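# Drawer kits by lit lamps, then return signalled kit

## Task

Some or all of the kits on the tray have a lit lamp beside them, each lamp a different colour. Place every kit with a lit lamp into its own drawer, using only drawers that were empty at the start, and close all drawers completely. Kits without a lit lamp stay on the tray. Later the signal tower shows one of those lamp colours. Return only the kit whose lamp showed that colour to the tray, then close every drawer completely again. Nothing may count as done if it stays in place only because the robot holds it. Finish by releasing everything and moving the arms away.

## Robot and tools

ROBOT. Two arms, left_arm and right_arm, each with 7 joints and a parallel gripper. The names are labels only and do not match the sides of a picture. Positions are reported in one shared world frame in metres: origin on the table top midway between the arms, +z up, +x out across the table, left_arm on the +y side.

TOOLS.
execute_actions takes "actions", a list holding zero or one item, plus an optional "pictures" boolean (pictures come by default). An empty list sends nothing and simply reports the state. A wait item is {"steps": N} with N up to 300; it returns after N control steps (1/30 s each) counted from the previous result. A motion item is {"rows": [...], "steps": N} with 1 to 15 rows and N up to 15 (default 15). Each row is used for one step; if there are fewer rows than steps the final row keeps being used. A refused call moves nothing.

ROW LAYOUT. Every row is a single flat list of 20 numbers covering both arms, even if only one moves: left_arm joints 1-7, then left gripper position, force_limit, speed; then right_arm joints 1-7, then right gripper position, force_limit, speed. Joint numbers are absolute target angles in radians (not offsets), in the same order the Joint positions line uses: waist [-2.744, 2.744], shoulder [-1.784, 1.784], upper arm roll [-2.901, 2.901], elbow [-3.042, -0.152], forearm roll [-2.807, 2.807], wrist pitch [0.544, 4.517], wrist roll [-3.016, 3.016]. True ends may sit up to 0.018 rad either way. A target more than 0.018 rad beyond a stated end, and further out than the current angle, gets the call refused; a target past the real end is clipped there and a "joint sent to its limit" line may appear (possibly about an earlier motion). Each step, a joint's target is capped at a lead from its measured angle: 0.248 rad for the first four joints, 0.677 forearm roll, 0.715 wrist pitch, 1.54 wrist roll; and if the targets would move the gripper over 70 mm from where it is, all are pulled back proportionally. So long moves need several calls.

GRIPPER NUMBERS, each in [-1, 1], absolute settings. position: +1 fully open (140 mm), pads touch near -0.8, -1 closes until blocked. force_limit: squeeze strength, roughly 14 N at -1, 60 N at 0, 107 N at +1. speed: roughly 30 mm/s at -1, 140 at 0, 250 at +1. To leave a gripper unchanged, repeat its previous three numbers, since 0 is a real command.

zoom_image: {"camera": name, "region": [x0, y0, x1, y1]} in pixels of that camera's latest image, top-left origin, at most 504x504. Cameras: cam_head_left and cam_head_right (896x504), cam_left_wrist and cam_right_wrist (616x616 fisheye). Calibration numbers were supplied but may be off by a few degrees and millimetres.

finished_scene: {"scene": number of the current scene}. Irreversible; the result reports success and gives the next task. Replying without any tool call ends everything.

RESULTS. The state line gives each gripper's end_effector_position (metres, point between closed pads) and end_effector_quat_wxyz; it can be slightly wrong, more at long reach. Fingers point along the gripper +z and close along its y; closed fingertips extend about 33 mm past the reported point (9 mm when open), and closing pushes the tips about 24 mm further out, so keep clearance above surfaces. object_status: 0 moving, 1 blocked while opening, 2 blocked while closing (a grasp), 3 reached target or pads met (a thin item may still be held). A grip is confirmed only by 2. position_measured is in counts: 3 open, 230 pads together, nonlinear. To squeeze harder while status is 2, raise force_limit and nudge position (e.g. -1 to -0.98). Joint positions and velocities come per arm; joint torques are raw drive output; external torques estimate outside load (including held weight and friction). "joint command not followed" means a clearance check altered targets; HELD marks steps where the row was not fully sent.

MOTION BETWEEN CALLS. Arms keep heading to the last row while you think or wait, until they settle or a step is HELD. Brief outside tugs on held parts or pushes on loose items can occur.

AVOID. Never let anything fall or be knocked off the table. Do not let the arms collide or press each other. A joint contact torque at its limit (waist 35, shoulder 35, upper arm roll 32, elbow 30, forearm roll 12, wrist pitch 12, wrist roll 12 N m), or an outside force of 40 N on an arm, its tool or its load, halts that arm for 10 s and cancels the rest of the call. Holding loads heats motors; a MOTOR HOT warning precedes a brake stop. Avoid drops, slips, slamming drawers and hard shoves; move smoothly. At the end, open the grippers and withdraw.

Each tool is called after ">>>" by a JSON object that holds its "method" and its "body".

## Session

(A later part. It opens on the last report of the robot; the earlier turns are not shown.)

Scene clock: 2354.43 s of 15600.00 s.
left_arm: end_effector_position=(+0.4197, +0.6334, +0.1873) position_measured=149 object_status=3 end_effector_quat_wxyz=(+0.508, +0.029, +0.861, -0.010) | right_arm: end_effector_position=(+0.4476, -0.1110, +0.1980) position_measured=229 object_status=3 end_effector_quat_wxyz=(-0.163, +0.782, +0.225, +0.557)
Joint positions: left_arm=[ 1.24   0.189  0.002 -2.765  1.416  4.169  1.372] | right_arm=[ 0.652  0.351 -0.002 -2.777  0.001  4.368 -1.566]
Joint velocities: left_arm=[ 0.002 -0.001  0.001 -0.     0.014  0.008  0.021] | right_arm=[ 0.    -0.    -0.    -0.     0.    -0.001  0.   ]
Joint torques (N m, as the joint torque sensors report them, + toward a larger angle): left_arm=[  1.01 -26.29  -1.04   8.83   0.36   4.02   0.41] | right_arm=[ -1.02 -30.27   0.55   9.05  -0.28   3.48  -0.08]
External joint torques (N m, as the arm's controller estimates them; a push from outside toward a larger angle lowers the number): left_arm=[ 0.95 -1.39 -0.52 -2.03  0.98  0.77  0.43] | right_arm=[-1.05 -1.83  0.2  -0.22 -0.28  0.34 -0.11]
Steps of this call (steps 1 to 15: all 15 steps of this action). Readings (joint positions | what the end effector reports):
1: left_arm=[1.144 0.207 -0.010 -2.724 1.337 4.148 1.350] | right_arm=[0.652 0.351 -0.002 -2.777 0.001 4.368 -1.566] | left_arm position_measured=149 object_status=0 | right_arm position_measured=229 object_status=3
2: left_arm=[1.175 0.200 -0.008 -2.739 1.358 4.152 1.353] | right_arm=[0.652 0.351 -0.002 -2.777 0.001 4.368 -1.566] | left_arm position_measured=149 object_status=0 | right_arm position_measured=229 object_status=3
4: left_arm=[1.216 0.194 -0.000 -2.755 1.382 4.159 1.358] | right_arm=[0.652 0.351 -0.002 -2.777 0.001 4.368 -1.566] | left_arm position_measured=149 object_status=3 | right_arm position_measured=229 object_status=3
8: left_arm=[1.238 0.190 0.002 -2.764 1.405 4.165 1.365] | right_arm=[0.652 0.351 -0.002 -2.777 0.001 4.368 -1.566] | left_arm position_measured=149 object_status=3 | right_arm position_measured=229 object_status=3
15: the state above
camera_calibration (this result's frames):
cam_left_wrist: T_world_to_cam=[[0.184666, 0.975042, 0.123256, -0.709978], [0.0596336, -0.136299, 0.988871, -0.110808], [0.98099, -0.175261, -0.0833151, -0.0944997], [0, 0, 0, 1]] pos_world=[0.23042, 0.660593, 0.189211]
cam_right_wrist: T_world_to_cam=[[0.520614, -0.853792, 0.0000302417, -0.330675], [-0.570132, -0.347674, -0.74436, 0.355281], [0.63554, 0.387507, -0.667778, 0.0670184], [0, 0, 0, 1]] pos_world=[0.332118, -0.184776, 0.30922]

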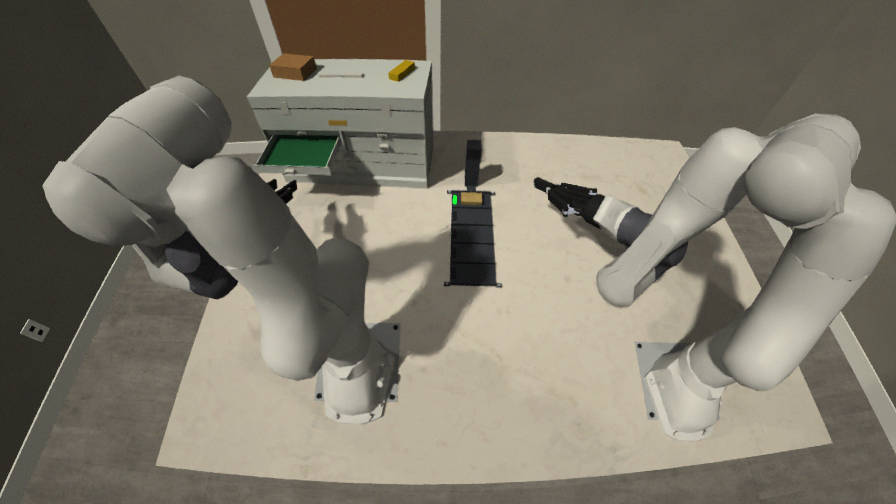

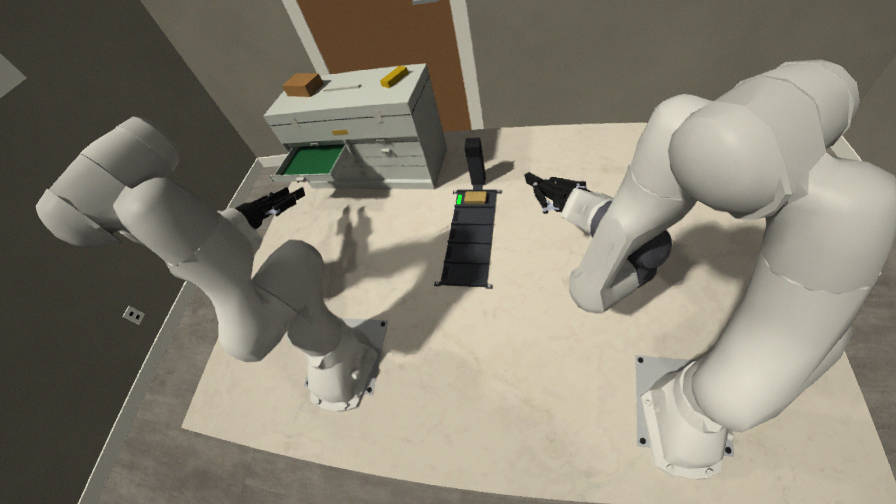

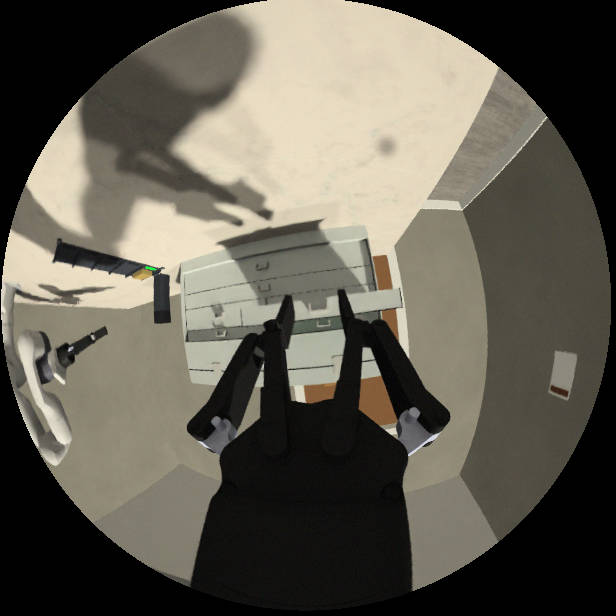

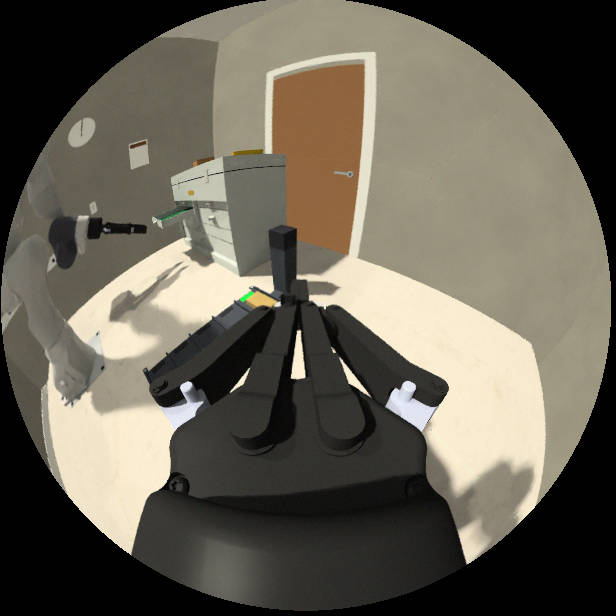

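>>> {"method": "execute_actions", "body": {"actions": [{"rows":[[1.243,-0.25,0,-2.774,1.42,4.175,1.385,0.28,0,0,0.65,0.35,0,-2.778,0,4.37,-1.571,-0.8,0,0]]}], "pictures": false}}

>>> {"method": "execute_actions", "body": {"actions": [{"rows":[[1.243,-0.5285,0,-2.6,0,3.2,1.075,0.28,0,0,0.65,0.35,0,-2.778,0,4.37,-1.571,-0.8,0,0]]}], "pictures": false}}

>>> {"method": "execute_actions", "body": {"actions": [{"steps":20}], "pictures": false}}

>>> {"method": "execute_actions", "body": {"actions": [{"rows":[[1.243,-0.5285,0,-2.461,0,1.933,1.075,0.28,0,0,0.65,0.35,0,-2.778,0,4.37,-1.571,-0.8,0,0]]}], "pictures": false}}

>>> {"method": "execute_actions", "body": {"actions": [{"steps":20}], "pictures": false}}

>>> {"method": "execute_actions", "body": {"actions": [{"rows":[[-0.538,-0.5285,0,-2.461,0,1.93,1.075,0.28,0,0,0.65,0.35,0,-2.778,0,4.37,-1.571,-0.8,0,0]]}], "pictures": false}}

>>> {"method": "execute_actions", "body": {"actions": [{"steps":25}], "pictures": false}}

>>> {"method": "execute_actions", "body": {"actions": [{"rows":[[-0.538,0.136,0,-1.7647,0,1.9,1.075,0.28,0,0,0.65,0.35,0,-2.778,0,4.37,-1.571,-0.8,0,0]]}], "pictures": false}}

>>> {"method": "execute_actions", "body": {"actions": [{"steps":10}], "pictures": false}}

>>> {"method": "execute_actions", "body": {"actions": [{"rows":[[-0.538,0.3025,0,-1.9946,0,2.299,1.075,0.28,0,0,0.65,0.35,0,-2.778,0,4.37,-1.571,-0.8,0,0]]}], "pictures": false}}

>>> {"method": "execute_actions", "body": {"actions": [{"steps":25}]}}

Scene clock: 2373.73 s of 15600.00 s.
left_arm: end_effector_position=(+0.4277, +0.6569, +0.3509) position_measured=94 object_status=3 end_effector_quat_wxyz=(+0.549, +0.136, +0.808, +0.167) | right_arm: end_effector_position=(+0.4476, -0.1110, +0.1980) position_measured=229 object_status=3 end_effector_quat_wxyz=(-0.163, +0.782, +0.225, +0.557)
Joint positions: left_arm=[ 1.241 -0.248  0.002 -2.771  1.418  4.174  1.378] | right_arm=[ 0.652  0.351 -0.002 -2.777  0.001  4.368 -1.566]
Joint velocities: left_arm=[ 0.001 -0.004 -0.002 -0.015 -0.    -0.001  0.001] | right_arm=[-0.001  0.001 -0.    -0.001 -0.002  0.    -0.   ]
Joint torques (N m, as the joint torque sensors report them, + toward a larger angle): left_arm=[  1.02 -17.32   0.33  15.86  -1.27   2.9    0.44] | right_arm=[ -1.03 -30.18   0.58   8.97  -0.24   3.42  -0.11]
External joint torques (N m, as the arm's controller estimates them; a push from outside toward a larger angle lowers the number): left_arm=[ 1.04 -0.73 -0.39 -1.78  0.58  0.29  0.44] | right_arm=[-1.03 -1.76  0.26 -0.29 -0.25  0.28 -0.13]
Steps of this call (steps 1 to 15: the robot went on to your last target; steps 16 to 90: nothing new was sent; then 15.80 s passed at rest; steps 91 to 105: all 15 steps of this action). Readings (joint positions | what the end effector reports):
91: left_arm=[1.240 0.159 0.002 -2.774 1.418 4.167 1.378] | right_arm=[0.652 0.351 -0.002 -2.777 0.001 4.368 -1.566] | left_arm position_measured=149 object_status=0 | right_arm position_measured=229 object_status=3
92: left_arm=[1.240 0.103 0.002 -2.778 1.418 4.167 1.378] | right_arm=[0.652 0.351 -0.002 -2.777 0.001 4.368 -1.566] | left_arm position_measured=143 object_status=0 | right_arm position_measured=229 object_status=3
94: left_arm=[1.240 -0.013 0.002 -2.776 1.418 4.168 1.378] | right_arm=[0.652 0.351 -0.002 -2.777 0.001 4.368 -1.566] | left_arm position_measured=128 object_status=0 | right_arm position_measured=229 object_status=3
98: left_arm=[1.241 -0.208 0.002 -2.768 1.418 4.172 1.378] | right_arm=[0.652 0.351 -0.002 -2.777 0.001 4.368 -1.566] | left_arm position_measured=97 object_status=0 | right_arm position_measured=229 object_status=3
105: the state above

Scene clock: 2374.23 s of 15600.00 s.
left_arm: end_effector_position=(+0.3762, +0.8587, +0.4856) position_measured=94 object_status=3 end_effector_quat_wxyz=(+0.525, -0.138, +0.764, +0.349) | right_arm: end_effector_position=(+0.4476, -0.1110, +0.1980) position_measured=229 object_status=3 end_effector_quat_wxyz=(-0.163, +0.782, +0.225, +0.557)
Joint positions: left_arm=[ 1.24  -0.429 -0.001 -2.661  0.894  3.772  1.298] | right_arm=[ 0.652  0.351 -0.002 -2.777  0.001  4.368 -1.566]
Joint velocities: left_arm=[ 0.003 -0.268  0.003  0.178 -1.225 -0.818 -0.169] | right_arm=[ 0.001 -0.    -0.     0.     0.001 -0.001 -0.   ]
Joint torques (N m, as the joint torque sensors report them, + toward a larger angle): left_arm=[  0.18 -14.3    1.36  20.98  -1.67   1.66  -0.31] | right_arm=[ -0.6  -30.32   0.31   8.52  -0.24   3.37  -0.11]
External joint torques (N m, as the arm's controller estimates them; a push from outside toward a larger angle lowers the number): left_arm=[-0.07 -1.05  0.43  0.44 -0.88 -0.89 -0.32] | right_arm=[-0.65 -1.82 -0.06 -0.78 -0.24  0.23 -0.14]
Steps of this call (steps 1 to 15: all 15 steps of this action). Readings (joint positions | what the end effector reports):
1: left_arm=[1.240 -0.255 0.000 -2.768 1.393 4.151 1.373] | right_arm=[0.652 0.351 -0.002 -2.777 0.001 4.368 -1.566] | left_arm position_measured=94 object_status=3 | right_arm position_measured=229 object_status=3
2: left_arm=[1.240 -0.268 0.000 -2.759 1.363 4.127 1.368] | right_arm=[0.652 0.351 -0.002 -2.777 0.001 4.368 -1.566] | left_arm position_measured=94 object_status=3 | right_arm position_measured=229 object_status=3
4: left_arm=[1.240 -0.298 0.000 -2.741 1.301 4.078 1.358] | right_arm=[0.652 0.351 -0.002 -2.777 0.001 4.368 -1.566] | left_arm position_measured=94 object_status=3 | right_arm position_measured=229 object_status=3
8: left_arm=[1.240 -0.353 0.000 -2.707 1.168 3.974 1.337] | right_arm=[0.652 0.351 -0.002 -2.777 0.001 4.368 -1.566] | left_arm position_measured=94 object_status=3 | right_arm position_measured=229 object_status=3
15: the state above

Scene clock: 2374.90 s of 15600.00 s.
left_arm: end_effector_position=(+0.2027, +0.9758, +0.4898) position_measured=94 object_status=3 end_effector_quat_wxyz=(-0.503, +0.620, -0.559, -0.223) | right_arm: end_effector_position=(+0.4476, -0.1110, +0.1980) position_measured=229 object_status=3 end_effector_quat_wxyz=(-0.163, +0.782, +0.225, +0.557)
Joint positions: left_arm=[ 1.243 -0.526  0.    -2.601  0.023  3.241  1.13 ] | right_arm=[ 0.652  0.351 -0.002 -2.777  0.001  4.368 -1.566]
Joint velocities: left_arm=[ 0.001 -0.     0.    -0.    -0.175 -0.226 -0.159] | right_arm=[-0.    -0.001 -0.    -0.001  0.     0.    -0.   ]
Joint torques (N m, as the joint torque sensors report them, + toward a larger angle): left_arm=[ -0.62 -15.55   0.29  24.57   0.19   2.66  -0.34] | right_arm=[ -1.29 -30.31   0.36   9.19  -0.21   3.41  -0.12]
External joint torques (N m, as the arm's controller estimates them; a push from outside toward a larger angle lowers the number): left_arm=[-0.41 -1.26  0.98 -0.26 -0.55 -0.64 -0.3 ] | right_arm=[-1.25 -1.81  0.07 -0.13 -0.23  0.27 -0.14]
Steps of this call (steps 1 to 20: the robot went on to your last target). Readings (joint positions | what the end effector reports):
1: left_arm=[1.240 -0.438 -0.001 -2.655 0.848 3.743 1.292] | right_arm=[0.652 0.351 -0.002 -2.777 0.001 4.368 -1.566] | left_arm position_measured=94 object_status=3 | right_arm position_measured=229 object_status=3
2: left_arm=[1.240 -0.446 -0.001 -2.650 0.800 3.714 1.286] | right_arm=[0.652 0.351 -0.002 -2.777 0.001 4.368 -1.566] | left_arm position_measured=94 object_status=3 | right_arm position_measured=229 object_status=3
4: left_arm=[1.240 -0.462 -0.001 -2.640 0.695 3.657 1.273] | right_arm=[0.652 0.351 -0.002 -2.777 0.001 4.368 -1.566] | left_arm position_measured=94 object_status=3 | right_arm position_measured=229 object_status=3
8: left_arm=[1.240 -0.491 -0.002 -2.622 0.454 3.535 1.243] | right_arm=[0.652 0.351 -0.002 -2.777 0.001 4.368 -1.566] | left_arm position_measured=94 object_status=3 | right_arm position_measured=229 object_status=3
20: the state above

Scene clock: 2375.40 s of 15600.00 s.
left_arm: end_effector_position=(+0.1770, +0.9096, +0.3594) position_measured=94 object_status=3 end_effector_quat_wxyz=(-0.257, +0.724, -0.630, -0.113) | right_arm: end_effector_position=(+0.4476, -0.1110, +0.1980) position_measured=229 object_status=3 end_effector_quat_wxyz=(-0.163, +0.782, +0.225, +0.557)
Joint positions: left_arm=[ 1.243 -0.527  0.    -2.481  0.011  2.524  1.113] | right_arm=[ 0.652  0.351 -0.002 -2.777  0.001  4.368 -1.566]
Joint velocities: left_arm=[-0.001  0.001 -0.001  0.053 -0.009 -1.152 -0.023] | right_arm=[ 0.    -0.    -0.001  0.001  0.001 -0.    -0.002]
Joint torques (N m, as the joint torque sensors report them, + toward a larger angle): left_arm=[ -0.93 -15.52  -0.31  25.89   0.29   2.84  -0.25] | right_arm=[ -1.   -30.19   0.26   8.86  -0.27   3.44  -0.14]
External joint torques (N m, as the arm's controller estimates them; a push from outside toward a larger angle lowers the number): left_arm=[-0.84 -1.03  0.25  0.65 -0.45 -0.81 -0.23] | right_arm=[-1.02 -1.69 -0.09 -0.47 -0.28  0.3  -0.16]
Steps of this call (steps 1 to 15: all 15 steps of this action). Readings (joint positions | what the end effector reports):
1: left_arm=[1.243 -0.525 0.000 -2.584 0.021 3.177 1.127] | right_arm=[0.652 0.351 -0.002 -2.777 0.001 4.368 -1.566] | left_arm position_measured=94 object_status=3 | right_arm position_measured=229 object_status=3
2: left_arm=[1.243 -0.525 0.000 -2.564 0.019 3.114 1.125] | right_arm=[0.652 0.351 -0.002 -2.777 0.001 4.368 -1.566] | left_arm position_measured=94 object_status=3 | right_arm position_measured=229 object_status=3
4: left_arm=[1.243 -0.526 0.000 -2.535 0.016 3.005 1.122] | right_arm=[0.652 0.351 -0.002 -2.777 0.001 4.368 -1.566] | left_arm position_measured=94 object_status=3 | right_arm position_measured=229 object_status=3
8: left_arm=[1.243 -0.527 0.000 -2.504 0.014 2.818 1.118] | right_arm=[0.652 0.351 -0.002 -2.777 0.001 4.368 -1.566] | left_arm position_measured=94 object_status=3 | right_arm position_measured=229 object_status=3
15: the state above

Scene clock: 2376.07 s of 15600.00 s.
left_arm: end_effector_position=(+0.1316, +0.7682, +0.2712) position_measured=94 object_status=3 end_effector_quat_wxyz=(-0.011, +0.764, -0.645, -0.006) | right_arm: end_effector_position=(+0.4476, -0.1110, +0.1980) position_measured=229 object_status=3 end_effector_quat_wxyz=(-0.163, +0.782, +0.225, +0.557)
Joint positions: left_arm=[ 1.243 -0.527  0.    -2.463  0.003  1.962  1.088] | right_arm=[ 0.652  0.351 -0.002 -2.777  0.001  4.368 -1.566]
Joint velocities: left_arm=[-0.    -0.002  0.001  0.004 -0.001 -0.151 -0.019] | right_arm=[ 0.001  0.     0.    -0.    -0.001 -0.001  0.   ]
Joint torques (N m, as the joint torque sensors report them, + toward a larger angle): left_arm=[  0.58 -14.43  -0.47  24.46   0.24   2.01  -0.2 ] | right_arm=[ -0.99 -30.42   0.3    9.07  -0.28   3.44  -0.1 ]
External joint torques (N m, as the arm's controller estimates them; a push from outside toward a larger angle lowers the number): left_arm=[ 0.62 -0.57  0.03 -0.08 -0.51 -0.56 -0.2 ] | right_arm=[-1.   -2.04 -0.03 -0.19 -0.29  0.31 -0.13]
Steps of this call (steps 1 to 20: the robot went on to your last target). Readings (joint positions | what the end effector reports):
1: left_arm=[1.243 -0.527 0.000 -2.479 0.011 2.483 1.112] | right_arm=[0.652 0.351 -0.002 -2.777 0.001 4.368 -1.566] | left_arm position_measured=94 object_status=3 | right_arm position_measured=229 object_status=3
2: left_arm=[1.243 -0.527 0.000 -2.477 0.010 2.443 1.111] | right_arm=[0.652 0.351 -0.002 -2.777 0.001 4.368 -1.566] | left_arm position_measured=94 object_status=3 | right_arm position_measured=229 object_status=3
4: left_arm=[1.243 -0.527 0.000 -2.474 0.009 2.362 1.109] | right_arm=[0.652 0.351 -0.002 -2.777 0.001 4.368 -1.566] | left_arm position_measured=94 object_status=3 | right_arm position_measured=229 object_status=3
8: left_arm=[1.243 -0.527 0.000 -2.467 0.007 2.202 1.103] | right_arm=[0.652 0.351 -0.002 -2.777 0.001 4.368 -1.566] | left_arm position_measured=94 object_status=3 | right_arm position_measured=229 object_status=3
20: the state above

Scene clock: 2376.57 s of 15600.00 s.
left_arm: end_effector_position=(+0.3609, +0.5622, +0.2699) position_measured=94 object_status=3 end_effector_quat_wxyz=(+0.003, -0.452, +0.892, +0.001) | right_arm: end_effector_position=(+0.4476, -0.1110, +0.1980) position_measured=229 object_status=3 end_effector_quat_wxyz=(-0.163, +0.782, +0.225, +0.557)
Joint positions: left_arm=[ 0.438 -0.527  0.001 -2.462  0.003  1.942  1.085] | right_arm=[ 0.652  0.351 -0.002 -2.777  0.001  4.368 -1.566]
Joint velocities: left_arm=[-1.584  0.    -0.075  0.001 -0.009 -0.012 -0.002] | right_arm=[-0.001 -0.001  0.001 -0.002 -0.    -0.001 -0.   ]
Joint torques (N m, as the joint torque sensors report them, + toward a larger angle): left_arm=[  3.87 -14.71   3.55  23.68   0.68   1.53  -0.22] | right_arm=[ -0.8  -30.13   0.56   8.81  -0.26   3.39  -0.14]
External joint torques (N m, as the arm's controller estimates them; a push from outside toward a larger angle lowers the number): left_arm=[-2.62 -0.23  0.19  0.01 -0.23 -0.64 -0.22] | right_arm=[-0.89 -1.65  0.15 -0.48 -0.25  0.25 -0.16]
Steps of this call (steps 1 to 15: all 15 steps of this action). Readings (joint positions | what the end effector reports):
1: left_arm=[1.205 -0.527 0.014 -2.463 0.004 1.958 1.087] | right_arm=[0.652 0.351 -0.002 -2.777 0.001 4.368 -1.566] | left_arm position_measured=94 object_status=3 | right_arm position_measured=229 object_status=3
2: left_arm=[1.156 -0.527 0.015 -2.463 0.004 1.956 1.087] | right_arm=[0.652 0.351 -0.002 -2.777 0.001 4.368 -1.566] | left_arm position_measured=94 object_status=3 | right_arm position_measured=229 object_status=3
4: left_arm=[1.050 -0.527 0.011 -2.463 0.004 1.952 1.087] | right_arm=[0.652 0.351 -0.002 -2.777 0.001 4.368 -1.566] | left_arm position_measured=94 object_status=3 | right_arm position_measured=229 object_status=3
8: left_arm=[0.831 -0.527 0.005 -2.462 0.003 1.946 1.086] | right_arm=[0.652 0.351 -0.002 -2.777 0.001 4.368 -1.566] | left_arm position_measured=94 object_status=3 | right_arm position_measured=229 object_status=3
15: the state above

Scene clock: 2377.40 s of 15600.00 s.
left_arm: end_effector_position=(+0.3468, +0.1967, +0.2694) position_measured=94 object_status=3 end_effector_quat_wxyz=(+0.001, +0.018, +1.000, +0.001) | right_arm: end_effector_position=(+0.4476, -0.1110, +0.1980) position_measured=229 object_status=3 end_effector_quat_wxyz=(-0.163, +0.782, +0.225, +0.557)
Joint positions: left_arm=[-0.534 -0.527 -0.004 -2.462  0.001  1.935  1.083] | right_arm=[ 0.652  0.351 -0.002 -2.777  0.001  4.368 -1.566]
Joint velocities: left_arm=[-0.005  0.001  0.016 -0.001 -0.001 -0.004 -0.003] | right_arm=[-0.001 -0.    -0.001 -0.002 -0.001 -0.001  0.   ]
Joint torques (N m, as the joint torque sensors report them, + toward a larger angle): left_arm=[ -2.5  -13.83   1.46  24.22   0.58   2.07  -0.22] | right_arm=[ -0.76 -30.37   0.13   9.25  -0.23   3.44  -0.18]
External joint torques (N m, as the arm's controller estimates them; a push from outside toward a larger angle lowers the number): left_arm=[-2.44 -0.15  1.97 -0.03 -0.17 -0.36 -0.22] | right_arm=[-0.66 -1.92 -0.11 -0.03 -0.26  0.31 -0.21]
Steps of this call (steps 1 to 25: the robot went on to your last target). Readings (joint positions | what the end effector reports):
1: left_arm=[0.381 -0.527 0.001 -2.462 0.003 1.941 1.085] | right_arm=[0.652 0.351 -0.002 -2.777 0.001 4.368 -1.566] | left_arm position_measured=94 object_status=3 | right_arm position_measured=229 object_status=3
2: left_arm=[0.325 -0.527 0.001 -2.462 0.003 1.941 1.085] | right_arm=[0.652 0.351 -0.002 -2.777 0.001 4.368 -1.566] | left_arm position_measured=94 object_status=3 | right_arm position_measured=229 object_status=3
4: left_arm=[0.211 -0.527 0.001 -2.462 0.002 1.940 1.085] | right_arm=[0.652 0.351 -0.002 -2.777 0.001 4.368 -1.566] | left_arm position_measured=94 object_status=3 | right_arm position_measured=229 object_status=3
8: left_arm=[-0.015 -0.527 0.000 -2.462 0.002 1.940 1.085] | right_arm=[0.652 0.351 -0.002 -2.777 0.001 4.368 -1.566] | left_arm position_measured=94 object_status=3 | right_arm position_measured=229 object_status=3
25: the state above

Scene clock: 2377.90 s of 15600.00 s.
left_arm: end_effector_position=(+0.5291, +0.0910, +0.2643) position_measured=94 object_status=3 end_effector_quat_wxyz=(-0.004, +0.017, +1.000, +0.002) | right_arm: end_effector_position=(+0.4476, -0.1110, +0.1980) position_measured=229 object_status=3 end_effector_quat_wxyz=(-0.163, +0.782, +0.225, +0.557)
Joint positions: left_arm=[-0.535  0.136 -0.002 -1.777  0.     1.905  1.082] | right_arm=[ 0.652  0.351 -0.002 -2.777  0.001  4.368 -1.566]
Joint velocities: left_arm=[ 0.001  0.012 -0.002  0.118  0.001 -0.007 -0.001] | right_arm=[-0.001  0.001 -0.001  0.001 -0.    -0.    -0.   ]
Joint torques (N m, as the joint torque sensors report them, + toward a larger angle): left_arm=[ -2.04 -37.68   2.29  25.65   0.86   2.01  -0.26] | right_arm=[ -0.94 -30.3    0.32   9.13  -0.26   3.44  -0.19]
External joint torques (N m, as the arm's controller estimates them; a push from outside toward a larger angle lowers the number): left_arm=[-2.14  1.34  2.08  0.57  0.09 -0.44 -0.26] | right_arm=[-0.87 -1.87  0.06 -0.2  -0.28  0.31 -0.22]
Steps of this call (steps 1 to 15: all 15 steps of this action). Readings (joint positions | what the end effector reports):
1: left_arm=[-0.534 -0.477 -0.003 -2.404 0.000 1.913 1.083] | right_arm=[0.652 0.351 -0.002 -2.777 0.001 4.368 -1.566] | left_arm position_measured=94 object_status=3 | right_arm position_measured=229 object_status=3
2: left_arm=[-0.534 -0.404 -0.002 -2.325 0.000 1.913 1.083] | right_arm=[0.652 0.351 -0.002 -2.777 0.001 4.368 -1.566] | left_arm position_measured=94 object_status=3 | right_arm position_measured=229 object_status=3
4: left_arm=[-0.535 -0.263 -0.002 -2.176 0.000 1.910 1.083] | right_arm=[0.652 0.351 -0.002 -2.777 0.001 4.368 -1.566] | left_arm position_measured=94 object_status=3 | right_arm position_measured=229 object_status=3
8: left_arm=[-0.535 0.010 -0.002 -1.892 0.000 1.907 1.082] | right_arm=[0.652 0.351 -0.002 -2.777 0.001 4.368 -1.566] | left_arm position_measured=94 object_status=3 | right_arm position_measured=229 object_status=3
15: the state above

Scene clock: 2378.23 s of 15600.00 s.
left_arm: end_effector_position=(+0.5324, +0.0891, +0.2694) position_measured=94 object_status=3 end_effector_quat_wxyz=(+0.001, +0.017, +1.000, -0.000) | right_arm: end_effector_position=(+0.4476, -0.1110, +0.1980) position_measured=229 object_status=3 end_effector_quat_wxyz=(-0.163, +0.782, +0.225, +0.557)
Joint positions: left_arm=[-0.535  0.136 -0.002 -1.766  0.     1.905  1.082] | right_arm=[ 0.652  0.351 -0.002 -2.777  0.001  4.368 -1.566]
Joint velocities: left_arm=[-0.002  0.001 -0.001  0.001 -0.    -0.002 -0.001] | right_arm=[ 0.     0.     0.002  0.001 -0.     0.    -0.001]
Joint torques (N m, as the joint torque sensors report them, + toward a larger angle): left_arm=[ -2.12 -37.09   2.34  25.23   0.84   1.94  -0.23] | right_arm=[ -0.92 -30.44   0.48   8.59  -0.28   3.42  -0.13]
External joint torques (N m, as the arm's controller estimates them; a push from outside toward a larger angle lowers the number): left_arm=[-1.96 -0.4   2.37  0.89  0.09 -0.5  -0.23] | right_arm=[-0.98 -1.99  0.1  -0.7  -0.28  0.28 -0.15]
Steps of this call (steps 1 to 10: the robot went on to your last target). Readings (joint positions | what the end effector reports):
1: left_arm=[-0.535 0.136 -0.002 -1.773 0.000 1.905 1.082] | right_arm=[0.652 0.351 -0.002 -2.777 0.001 4.368 -1.566] | left_arm position_measured=94 object_status=3 | right_arm position_measured=229 object_status=3
2: left_arm=[-0.535 0.136 -0.002 -1.771 0.000 1.905 1.082] | right_arm=[0.652 0.351 -0.002 -2.777 0.001 4.368 -1.566] | left_arm position_measured=94 object_status=3 | right_arm position_measured=229 object_status=3
4: left_arm=[-0.535 0.136 -0.002 -1.767 0.000 1.905 1.082] | right_arm=[0.652 0.351 -0.002 -2.777 0.001 4.368 -1.566] | left_arm position_measured=94 object_status=3 | right_arm position_measured=229 object_status=3
8: left_arm=[-0.535 0.136 -0.002 -1.766 0.000 1.905 1.082] | right_arm=[0.652 0.351 -0.002 -2.777 0.001 4.368 -1.566] | left_arm position_measured=94 object_status=3 | right_arm position_measured=229 object_status=3
10: the state above

Scene clock: 2378.73 s of 15600.00 s.
left_arm: end_effector_position=(+0.5177, +0.0975, +0.0897) position_measured=94 object_status=3 end_effector_quat_wxyz=(-0.022, +0.017, +1.000, +0.012) | right_arm: end_effector_position=(+0.4476, -0.1110, +0.1980) position_measured=229 object_status=3 end_effector_quat_wxyz=(-0.163, +0.782, +0.225, +0.557)
Joint positions: left_arm=[-0.535  0.309 -0.002 -1.998  0.     2.256  1.082] | right_arm=[ 0.652  0.351 -0.002 -2.777  0.001  4.368 -1.566]
Joint velocities: left_arm=[ 0.    -0.061 -0.     0.027  0.002  0.239 -0.001] | right_arm=[ 0.001 -0.001  0.002 -0.001  0.001 -0.    -0.001]
Joint torques (N m, as the joint torque sensors report them, + toward a larger angle): left_arm=[ -2.44 -40.44   2.34  22.82   0.61   3.08  -0.15] | right_arm=[ -0.78 -30.16   0.1    8.87  -0.21   3.4   -0.16]
External joint torques (N m, as the arm's controller estimates them; a push from outside toward a larger angle lowers the number): left_arm=[-2.42 -1.14  2.11  1.25  0.02  0.88 -0.15] | right_arm=[-0.93 -1.67 -0.35 -0.41 -0.2   0.26 -0.18]
Steps of this call (steps 1 to 15: all 15 steps of this action). Readings (joint positions | what the end effector reports):
1: left_arm=[-0.535 0.138 -0.002 -1.781 0.000 1.933 1.082] | right_arm=[0.652 0.351 -0.002 -2.777 0.001 4.368 -1.566] | left_arm position_measured=94 object_status=3 | right_arm position_measured=229 object_status=3
2: left_arm=[-0.535 0.149 -0.002 -1.802 0.000 1.961 1.082] | right_arm=[0.652 0.351 -0.002 -2.777 0.001 4.368 -1.566] | left_arm position_measured=94 object_status=3 | right_arm position_measured=229 object_status=3
4: left_arm=[-0.535 0.186 -0.002 -1.852 0.000 2.018 1.082] | right_arm=[0.652 0.351 -0.002 -2.777 0.001 4.368 -1.566] | left_arm position_measured=94 object_status=3 | right_arm position_measured=229 object_status=3
8: left_arm=[-0.535 0.276 -0.002 -1.958 0.000 2.151 1.082] | right_arm=[0.652 0.351 -0.002 -2.777 0.001 4.368 -1.566] | left_arm position_measured=94 object_status=3 | right_arm position_measured=229 object_status=3
15: the state above

Scene clock: 2379.57 s of 15600.00 s.
left_arm: end_effector_position=(+0.5307, +0.0900, +0.0970) position_measured=94 object_status=3 end_effector_quat_wxyz=(-0.002, +0.017, +1.000, +0.001) | right_arm: end_effector_position=(+0.4476, -0.1110, +0.1980) position_measured=229 object_status=3 end_effector_quat_wxyz=(-0.163, +0.782, +0.225, +0.557)
Joint positions: left_arm=[-0.535  0.304 -0.002 -1.995  0.     2.295  1.082] | right_arm=[ 0.652  0.351 -0.002 -2.777  0.001  4.368 -1.566]
Joint velocities: left_arm=[ 0.001 -0.     0.    -0.001 -0.001  0.002 -0.001] | right_arm=[-0.001 -0.001  0.    -0.001  0.    -0.001 -0.001]
Joint torques (N m, as the joint torque sensors report them, + toward a larger angle): left_arm=[ -2.8  -40.08   1.9   22.18   0.72   3.12  -0.31] | right_arm=[ -1.23 -30.2    0.44   8.6   -0.22   3.43  -0.12]
External joint torques (N m, as the arm's controller estimates them; a push from outside toward a larger angle lowers the number): left_arm=[-2.94 -0.26  1.53  0.12  0.13  0.71 -0.31] | right_arm=[-1.15 -1.71  0.18 -0.71 -0.25  0.29 -0.15]
Steps of this call (steps 1 to 25: the robot went on to your last target). Readings (joint positions | what the end effector reports):
1: left_arm=[-0.535 0.307 -0.002 -1.997 0.000 2.263 1.082] | right_arm=[0.652 0.351 -0.002 -2.777 0.001 4.368 -1.566] | left_arm position_measured=94 object_status=3 | right_arm position_measured=229 object_status=3
2: left_arm=[-0.535 0.306 -0.002 -1.996 0.000 2.269 1.082] | right_arm=[0.652 0.351 -0.002 -2.777 0.001 4.368 -1.566] | left_arm position_measured=94 object_status=3 | right_arm position_measured=229 object_status=3
4: left_arm=[-0.535 0.304 -0.002 -1.995 0.000 2.278 1.082] | right_arm=[0.652 0.351 -0.002 -2.777 0.001 4.368 -1.566] | left_arm position_measured=94 object_status=3 | right_arm position_measured=229 object_status=3
8: left_arm=[-0.535 0.304 -0.002 -1.995 0.000 2.287 1.082] | right_arm=[0.652 0.351 -0.002 -2.777 0.001 4.368 -1.566] | left_arm position_measured=94 object_status=3 | right_arm position_measured=229 object_status=3
25: the state above
camera_calibration (this result's frames):
cam_left_wrist: T_world_to_cam=[[0.192728, 0.979719, -0.0548343, -0.176895], [0.896614, -0.153125, 0.415496, -0.4893], [0.398673, -0.129243, -0.907941, 0.0787343], [0, 0, 0, 1]] pos_world=[0.441416, 0.108559, 0.265088]
cam_right_wrist: T_world_to_cam=[[0.520614, -0.853792, 0.0000301858, -0.330675], [-0.570132, -0.347674, -0.74436, 0.355281], [0.635539, 0.387507, -0.667778, 0.0670184], [0, 0, 0, 1]] pos_world=[0.332118, -0.184776, 0.30922]

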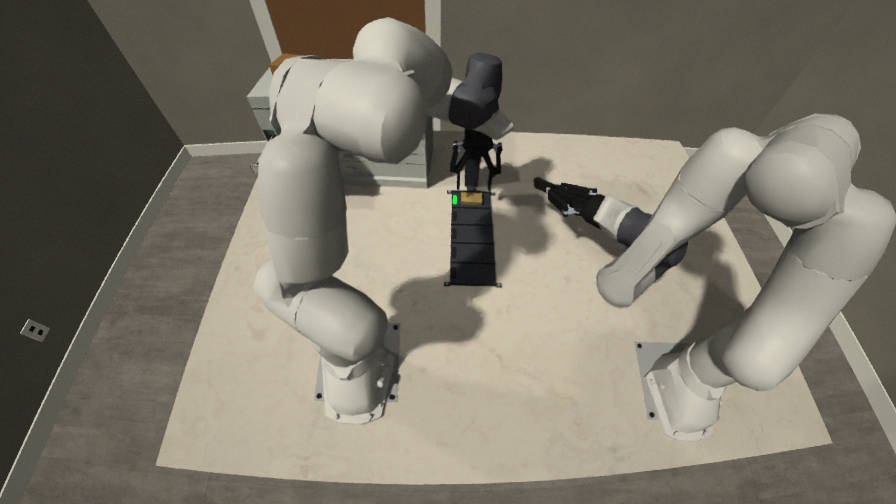

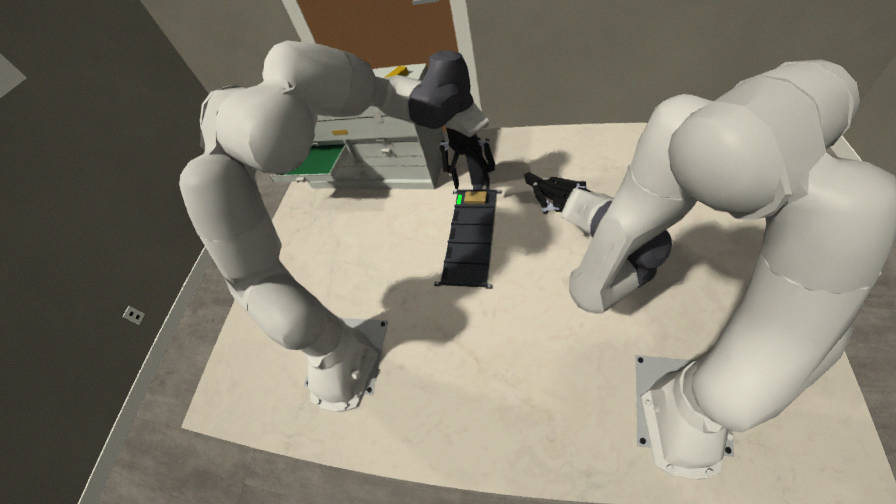

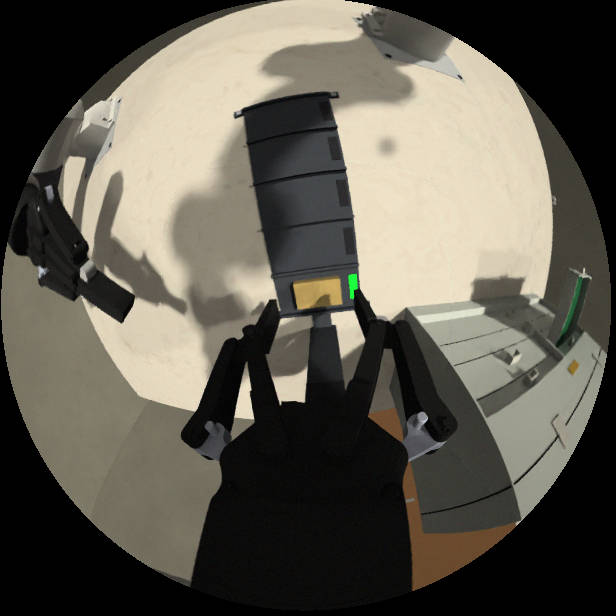

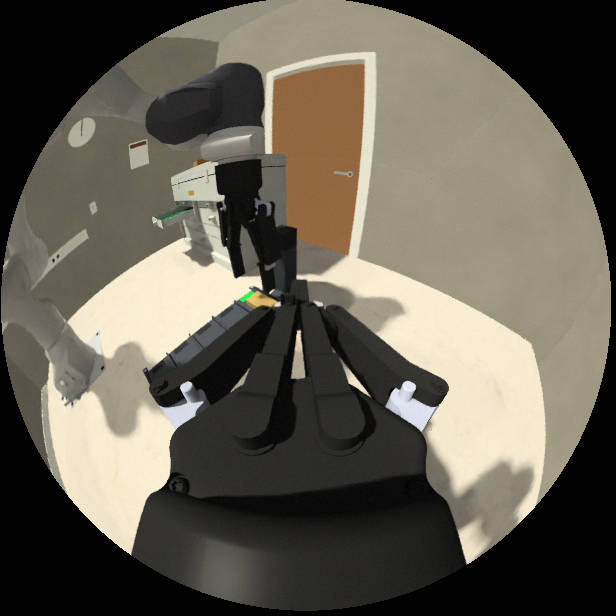

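>>> {"method": "execute_actions", "body": {"actions": [{"rows":[[-0.53,0.36,0,-2.01,0,2.39,1.08,0.28,0,0,0.65,0.35,0,-2.778,0,4.37,-1.571,-0.8,0,0]],"steps":10}], "pictures": false}}

>>> {"method": "execute_actions", "body": {"actions": [{"rows":[[-0.53,0.404,0,-2.0211,0,2.431,1.08,0.28,0,0,0.65,0.35,0,-2.778,0,4.37,-1.571,-0.8,0,0]]}], "pictures": false}}

>>> {"method": "execute_actions", "body": {"actions": [{"steps":8}], "pictures": false}}

>>> {"method": "execute_actions", "body": {"actions": [{"rows":[[-0.53,0.404,0,-2.0211,0,2.431,1.08,-1,-0.3,-0.5,0.65,0.35,0,-2.778,0,4.37,-1.571,-0.8,0,0]]}]}}

Scene clock: 2392.00 s of 15600.00 s.
left_arm: end_effector_position=(+0.5328, +0.0905, +0.0620) position_measured=94 object_status=3 end_effector_quat_wxyz=(-0.000, +0.016, +1.000, -0.000) | right_arm: end_effector_position=(+0.4476, -0.1110, +0.1980) position_measured=229 object_status=3 end_effector_quat_wxyz=(-0.163, +0.782, +0.225, +0.557)
Joint positions: left_arm=[-0.533  0.362 -0.002 -2.012  0.     2.372  1.082] | right_arm=[ 0.652  0.351 -0.002 -2.777  0.001  4.368 -1.566]
Joint velocities: left_arm=[ 0.001  0.     0.     0.002 -0.002  0.083  0.001] | right_arm=[-0.     0.001 -0.002  0.002  0.     0.    -0.001]
Joint torques (N m, as the joint torque sensors report them, + toward a larger angle): left_arm=[  0.81 -42.29   1.87  22.91   0.66   3.26  -0.01] | right_arm=[ -1.07 -30.56   0.66   9.08  -0.29   3.46  -0.13]
External joint torques (N m, as the arm's controller estimates them; a push from outside toward a larger angle lowers the number): left_arm=[ 0.74 -1.62  1.52  1.69  0.11  0.87 -0.01] | right_arm=[-0.98 -2.15  0.43 -0.27 -0.32  0.33 -0.16]
Steps of this call (steps 1 to 15: the robot went on to your last target; steps 16 to 90: nothing new was sent; then 9.10 s passed at rest; steps 91 to 100: all 10 steps of this action). Readings (joint positions | what the end effector reports):
91: left_arm=[-0.535 0.310 -0.002 -1.995 0.000 2.311 1.082] | right_arm=[0.652 0.351 -0.002 -2.777 0.001 4.368 -1.566] | left_arm position_measured=94 object_status=3 | right_arm position_measured=229 object_status=3
92: left_arm=[-0.535 0.322 -0.002 -1.996 0.000 2.326 1.082] | right_arm=[0.652 0.351 -0.002 -2.777 0.001 4.368 -1.566] | left_arm position_measured=94 object_status=3 | right_arm position_measured=229 object_status=3
94: left_arm=[-0.534 0.344 -0.002 -2.004 0.000 2.345 1.082] | right_arm=[0.652 0.351 -0.002 -2.777 0.001 4.368 -1.566] | left_arm position_measured=94 object_status=3 | right_arm position_measured=229 object_status=3
98: left_arm=[-0.533 0.362 -0.002 -2.012 0.000 2.366 1.082] | right_arm=[0.652 0.351 -0.002 -2.777 0.001 4.368 -1.566] | left_arm position_measured=94 object_status=3 | right_arm position_measured=229 object_status=3
100: the state above

Scene clock: 2392.50 s of 15600.00 s.
left_arm: end_effector_position=(+0.5315, +0.0912, +0.0364) position_measured=94 object_status=3 end_effector_quat_wxyz=(-0.001, +0.016, +1.000, +0.000) | right_arm: end_effector_position=(+0.4476, -0.1110, +0.1980) position_measured=229 object_status=3 end_effector_quat_wxyz=(-0.163, +0.782, +0.225, +0.557)
Joint positions: left_arm=[-0.533  0.405 -0.002 -2.022  0.     2.424  1.082] | right_arm=[ 0.652  0.351 -0.002 -2.777  0.001  4.368 -1.566]
Joint velocities: left_arm=[-0.    -0.     0.    -0.001  0.001  0.018 -0.001] | right_arm=[ 0.     0.001  0.     0.002  0.    -0.     0.   ]
Joint torques (N m, as the joint torque sensors report them, + toward a larger angle): left_arm=[  0.05 -41.92   2.17  20.36   0.71   3.17   0.09] | right_arm=[ -1.11 -30.31   0.55   8.74  -0.26   3.41  -0.2 ]
External joint torques (N m, as the arm's controller estimates them; a push from outside toward a larger angle lowers the number): left_arm=[ 0.05 -0.42  1.85 -0.38  0.18  0.75  0.09] | right_arm=[-1.14 -1.87  0.19 -0.59 -0.26  0.27 -0.22]
Steps of this call (steps 1 to 15: all 15 steps of this action). Readings (joint positions | what the end effector reports):
1: left_arm=[-0.533 0.366 -0.002 -2.011 0.000 2.383 1.082] | right_arm=[0.652 0.351 -0.002 -2.777 0.001 4.368 -1.566] | left_arm position_measured=94 object_status=3 | right_arm position_measured=229 object_status=3
2: left_arm=[-0.533 0.375 -0.002 -2.011 0.000 2.391 1.082] | right_arm=[0.652 0.351 -0.002 -2.777 0.001 4.368 -1.566] | left_arm position_measured=94 object_status=3 | right_arm position_measured=229 object_status=3
4: left_arm=[-0.533 0.392 -0.002 -2.016 0.000 2.403 1.082] | right_arm=[0.652 0.351 -0.002 -2.777 0.001 4.368 -1.566] | left_arm position_measured=94 object_status=3 | right_arm position_measured=229 object_status=3
8: left_arm=[-0.533 0.405 -0.002 -2.022 0.000 2.415 1.082] | right_arm=[0.652 0.351 -0.002 -2.777 0.001 4.368 -1.566] | left_arm position_measured=94 object_status=3 | right_arm position_measured=229 object_status=3
15: the state above

Scene clock: 2392.77 s of 15600.00 s.
left_arm: end_effector_position=(+0.5322, +0.0909, +0.0366) position_measured=94 object_status=3 end_effector_quat_wxyz=(-0.000, +0.016, +1.000, -0.000) | right_arm: end_effector_position=(+0.4476, -0.1110, +0.1980) position_measured=229 object_status=3 end_effector_quat_wxyz=(-0.163, +0.782, +0.225, +0.557)
Joint positions: left_arm=[-0.533  0.405 -0.002 -2.022  0.     2.426  1.082] | right_arm=[ 0.652  0.351 -0.002 -2.777  0.001  4.368 -1.566]
Joint velocities: left_arm=[ 0.001  0.001  0.    -0.001 -0.     0.003 -0.   ] | right_arm=[-0.    -0.    -0.001 -0.001  0.     0.001 -0.   ]
Joint torques (N m, as the joint torque sensors report them, + toward a larger angle): left_arm=[  0.34 -41.98   2.08  20.86   0.64   3.24   0.01] | right_arm=[ -0.59 -29.99   0.57   9.03  -0.22   3.36  -0.14]
External joint torques (N m, as the arm's controller estimates them; a push from outside toward a larger angle lowers the number): left_arm=[ 0.3  -0.56  1.72  0.14  0.12  0.81  0.01] | right_arm=[-0.56 -1.61  0.28 -0.19 -0.24  0.23 -0.17]
Steps of this call (steps 1 to 8: the robot went on to your last target). Readings (joint positions | what the end effector reports):
1: left_arm=[-0.533 0.405 -0.002 -2.022 0.000 2.424 1.082] | right_arm=[0.652 0.351 -0.002 -2.777 0.001 4.368 -1.566] | left_arm position_measured=94 object_status=3 | right_arm position_measured=229 object_status=3
2: left_arm=[-0.533 0.405 -0.002 -2.022 0.000 2.425 1.082] | right_arm=[0.652 0.351 -0.002 -2.777 0.001 4.368 -1.566] | left_arm position_measured=94 object_status=3 | right_arm position_measured=229 object_status=3
4: left_arm=[-0.533 0.405 -0.002 -2.022 0.000 2.425 1.082] | right_arm=[0.652 0.351 -0.002 -2.777 0.001 4.368 -1.566] | left_arm position_measured=94 object_status=3 | right_arm position_measured=229 object_status=3
8: the state above

Scene clock: 2393.27 s of 15600.00 s.
left_arm: end_effector_position=(+0.5327, +0.0907, +0.0372) position_measured=133 object_status=2 end_effector_quat_wxyz=(+0.000, +0.016, +1.000, -0.001) | right_arm: end_effector_position=(+0.4476, -0.1110, +0.1980) position_measured=229 object_status=3 end_effector_quat_wxyz=(-0.163, +0.782, +0.225, +0.557)
Joint positions: left_arm=[-0.533  0.404 -0.002 -2.022  0.     2.427  1.082] | right_arm=[ 0.652  0.351 -0.002 -2.777  0.001  4.368 -1.566]
Joint velocities: left_arm=[ 0.002 -0.001  0.001  0.     0.001 -0.     0.001] | right_arm=[-0.001  0.    -0.002 -0.002  0.     0.     0.   ]
Joint torques (N m, as the joint torque sensors report them, + toward a larger angle): left_arm=[  1.38 -40.97   2.13  21.18   0.61   3.19   0.08] | right_arm=[ -1.41 -30.52   0.67   8.67  -0.27   3.38  -0.13]
External joint torques (N m, as the arm's controller estimates them; a push from outside toward a larger angle lowers the number): left_arm=[1.19 0.56 1.63 0.38 0.09 0.74 0.08] | right_arm=[-1.29 -2.05  0.45 -0.58 -0.31  0.24 -0.16]
Steps of this call (steps 1 to 15: all 15 steps of this action). Readings (joint positions | what the end effector reports):
1: left_arm=[-0.533 0.405 -0.002 -2.022 0.000 2.426 1.082] | right_arm=[0.652 0.351 -0.002 -2.777 0.001 4.368 -1.566] | left_arm position_measured=94 object_status=0 | right_arm position_measured=229 object_status=3
2: left_arm=[-0.533 0.405 -0.002 -2.022 0.000 2.426 1.082] | right_arm=[0.652 0.351 -0.002 -2.777 0.001 4.368 -1.566] | left_arm position_measured=98 object_status=0 | right_arm position_measured=229 object_status=3
4: left_arm=[-0.533 0.405 -0.002 -2.022 0.000 2.427 1.082] | right_arm=[0.652 0.351 -0.002 -2.777 0.001 4.368 -1.566] | left_arm position_measured=107 object_status=0 | right_arm position_measured=229 object_status=3
8: left_arm=[-0.533 0.404 -0.002 -2.022 0.000 2.427 1.082] | right_arm=[0.652 0.351 -0.002 -2.777 0.001 4.368 -1.566] | left_arm position_measured=126 object_status=0 | right_arm position_measured=229 object_status=3
15: the state above
camera_calibration (this result's frames):
cam_left_wrist: T_world_to_cam=[[0.190145, 0.980111, -0.0568123, -0.179886], [0.895114, -0.149305, 0.420094, -0.465796], [0.403256, -0.130732, -0.905701, 0.0213336], [0, 0, 0, 1]] pos_world=[0.442542, 0.109551, 0.20478]
cam_right_wrist: T_world_to_cam=[[0.520614, -0.853792, 0.0000301842, -0.330675], [-0.570132, -0.347674, -0.74436, 0.355281], [0.63554, 0.387507, -0.667778, 0.0670184], [0, 0, 0, 1]] pos_world=[0.332118, -0.184776, 0.30922]

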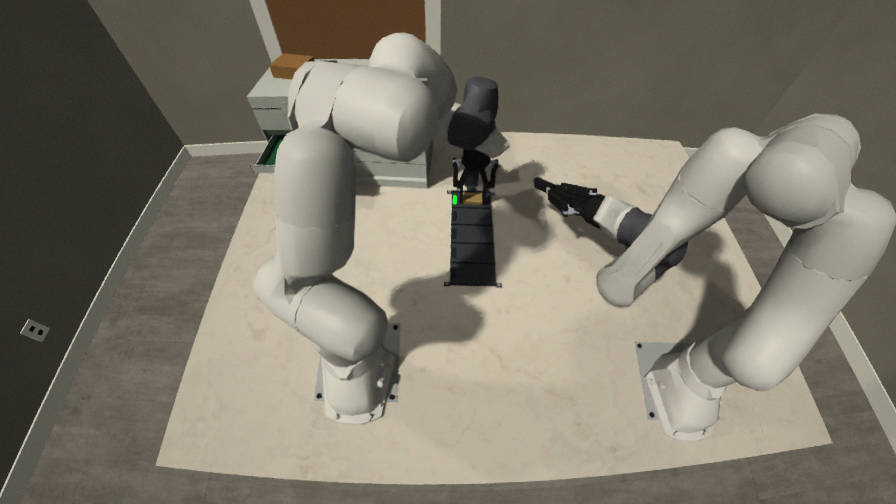

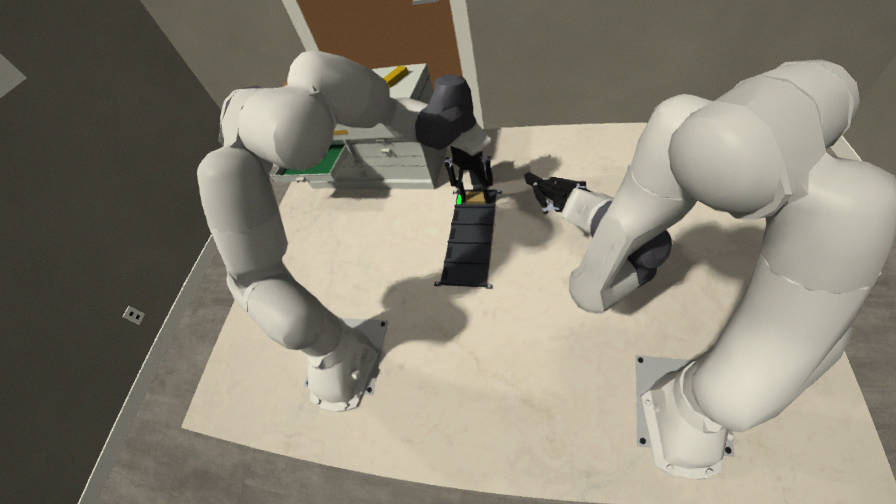

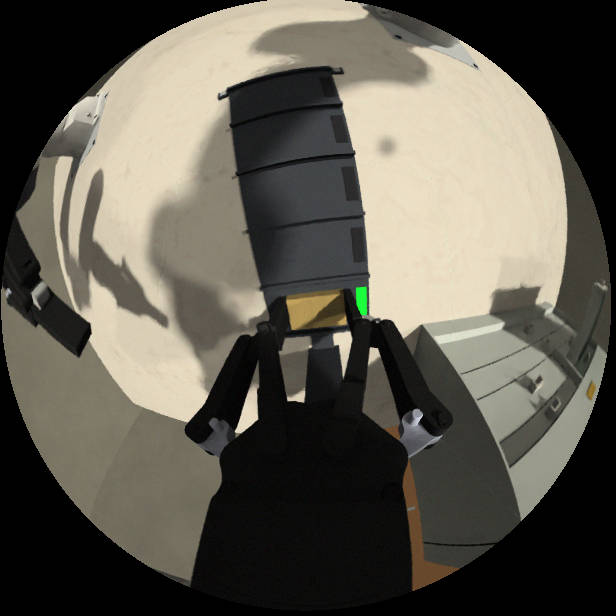

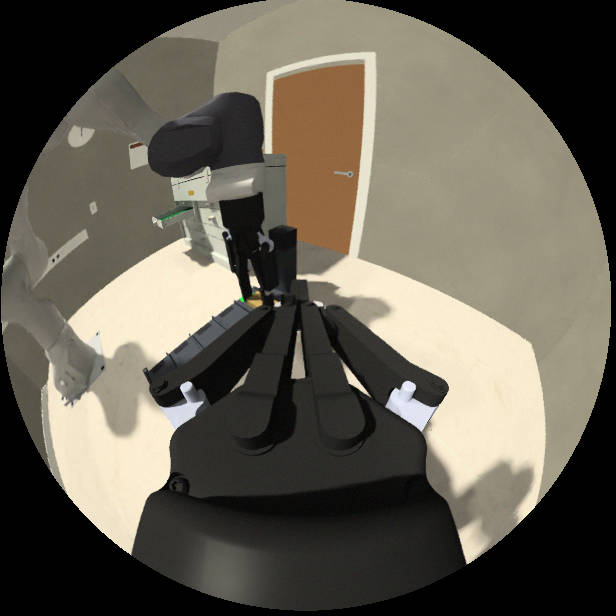

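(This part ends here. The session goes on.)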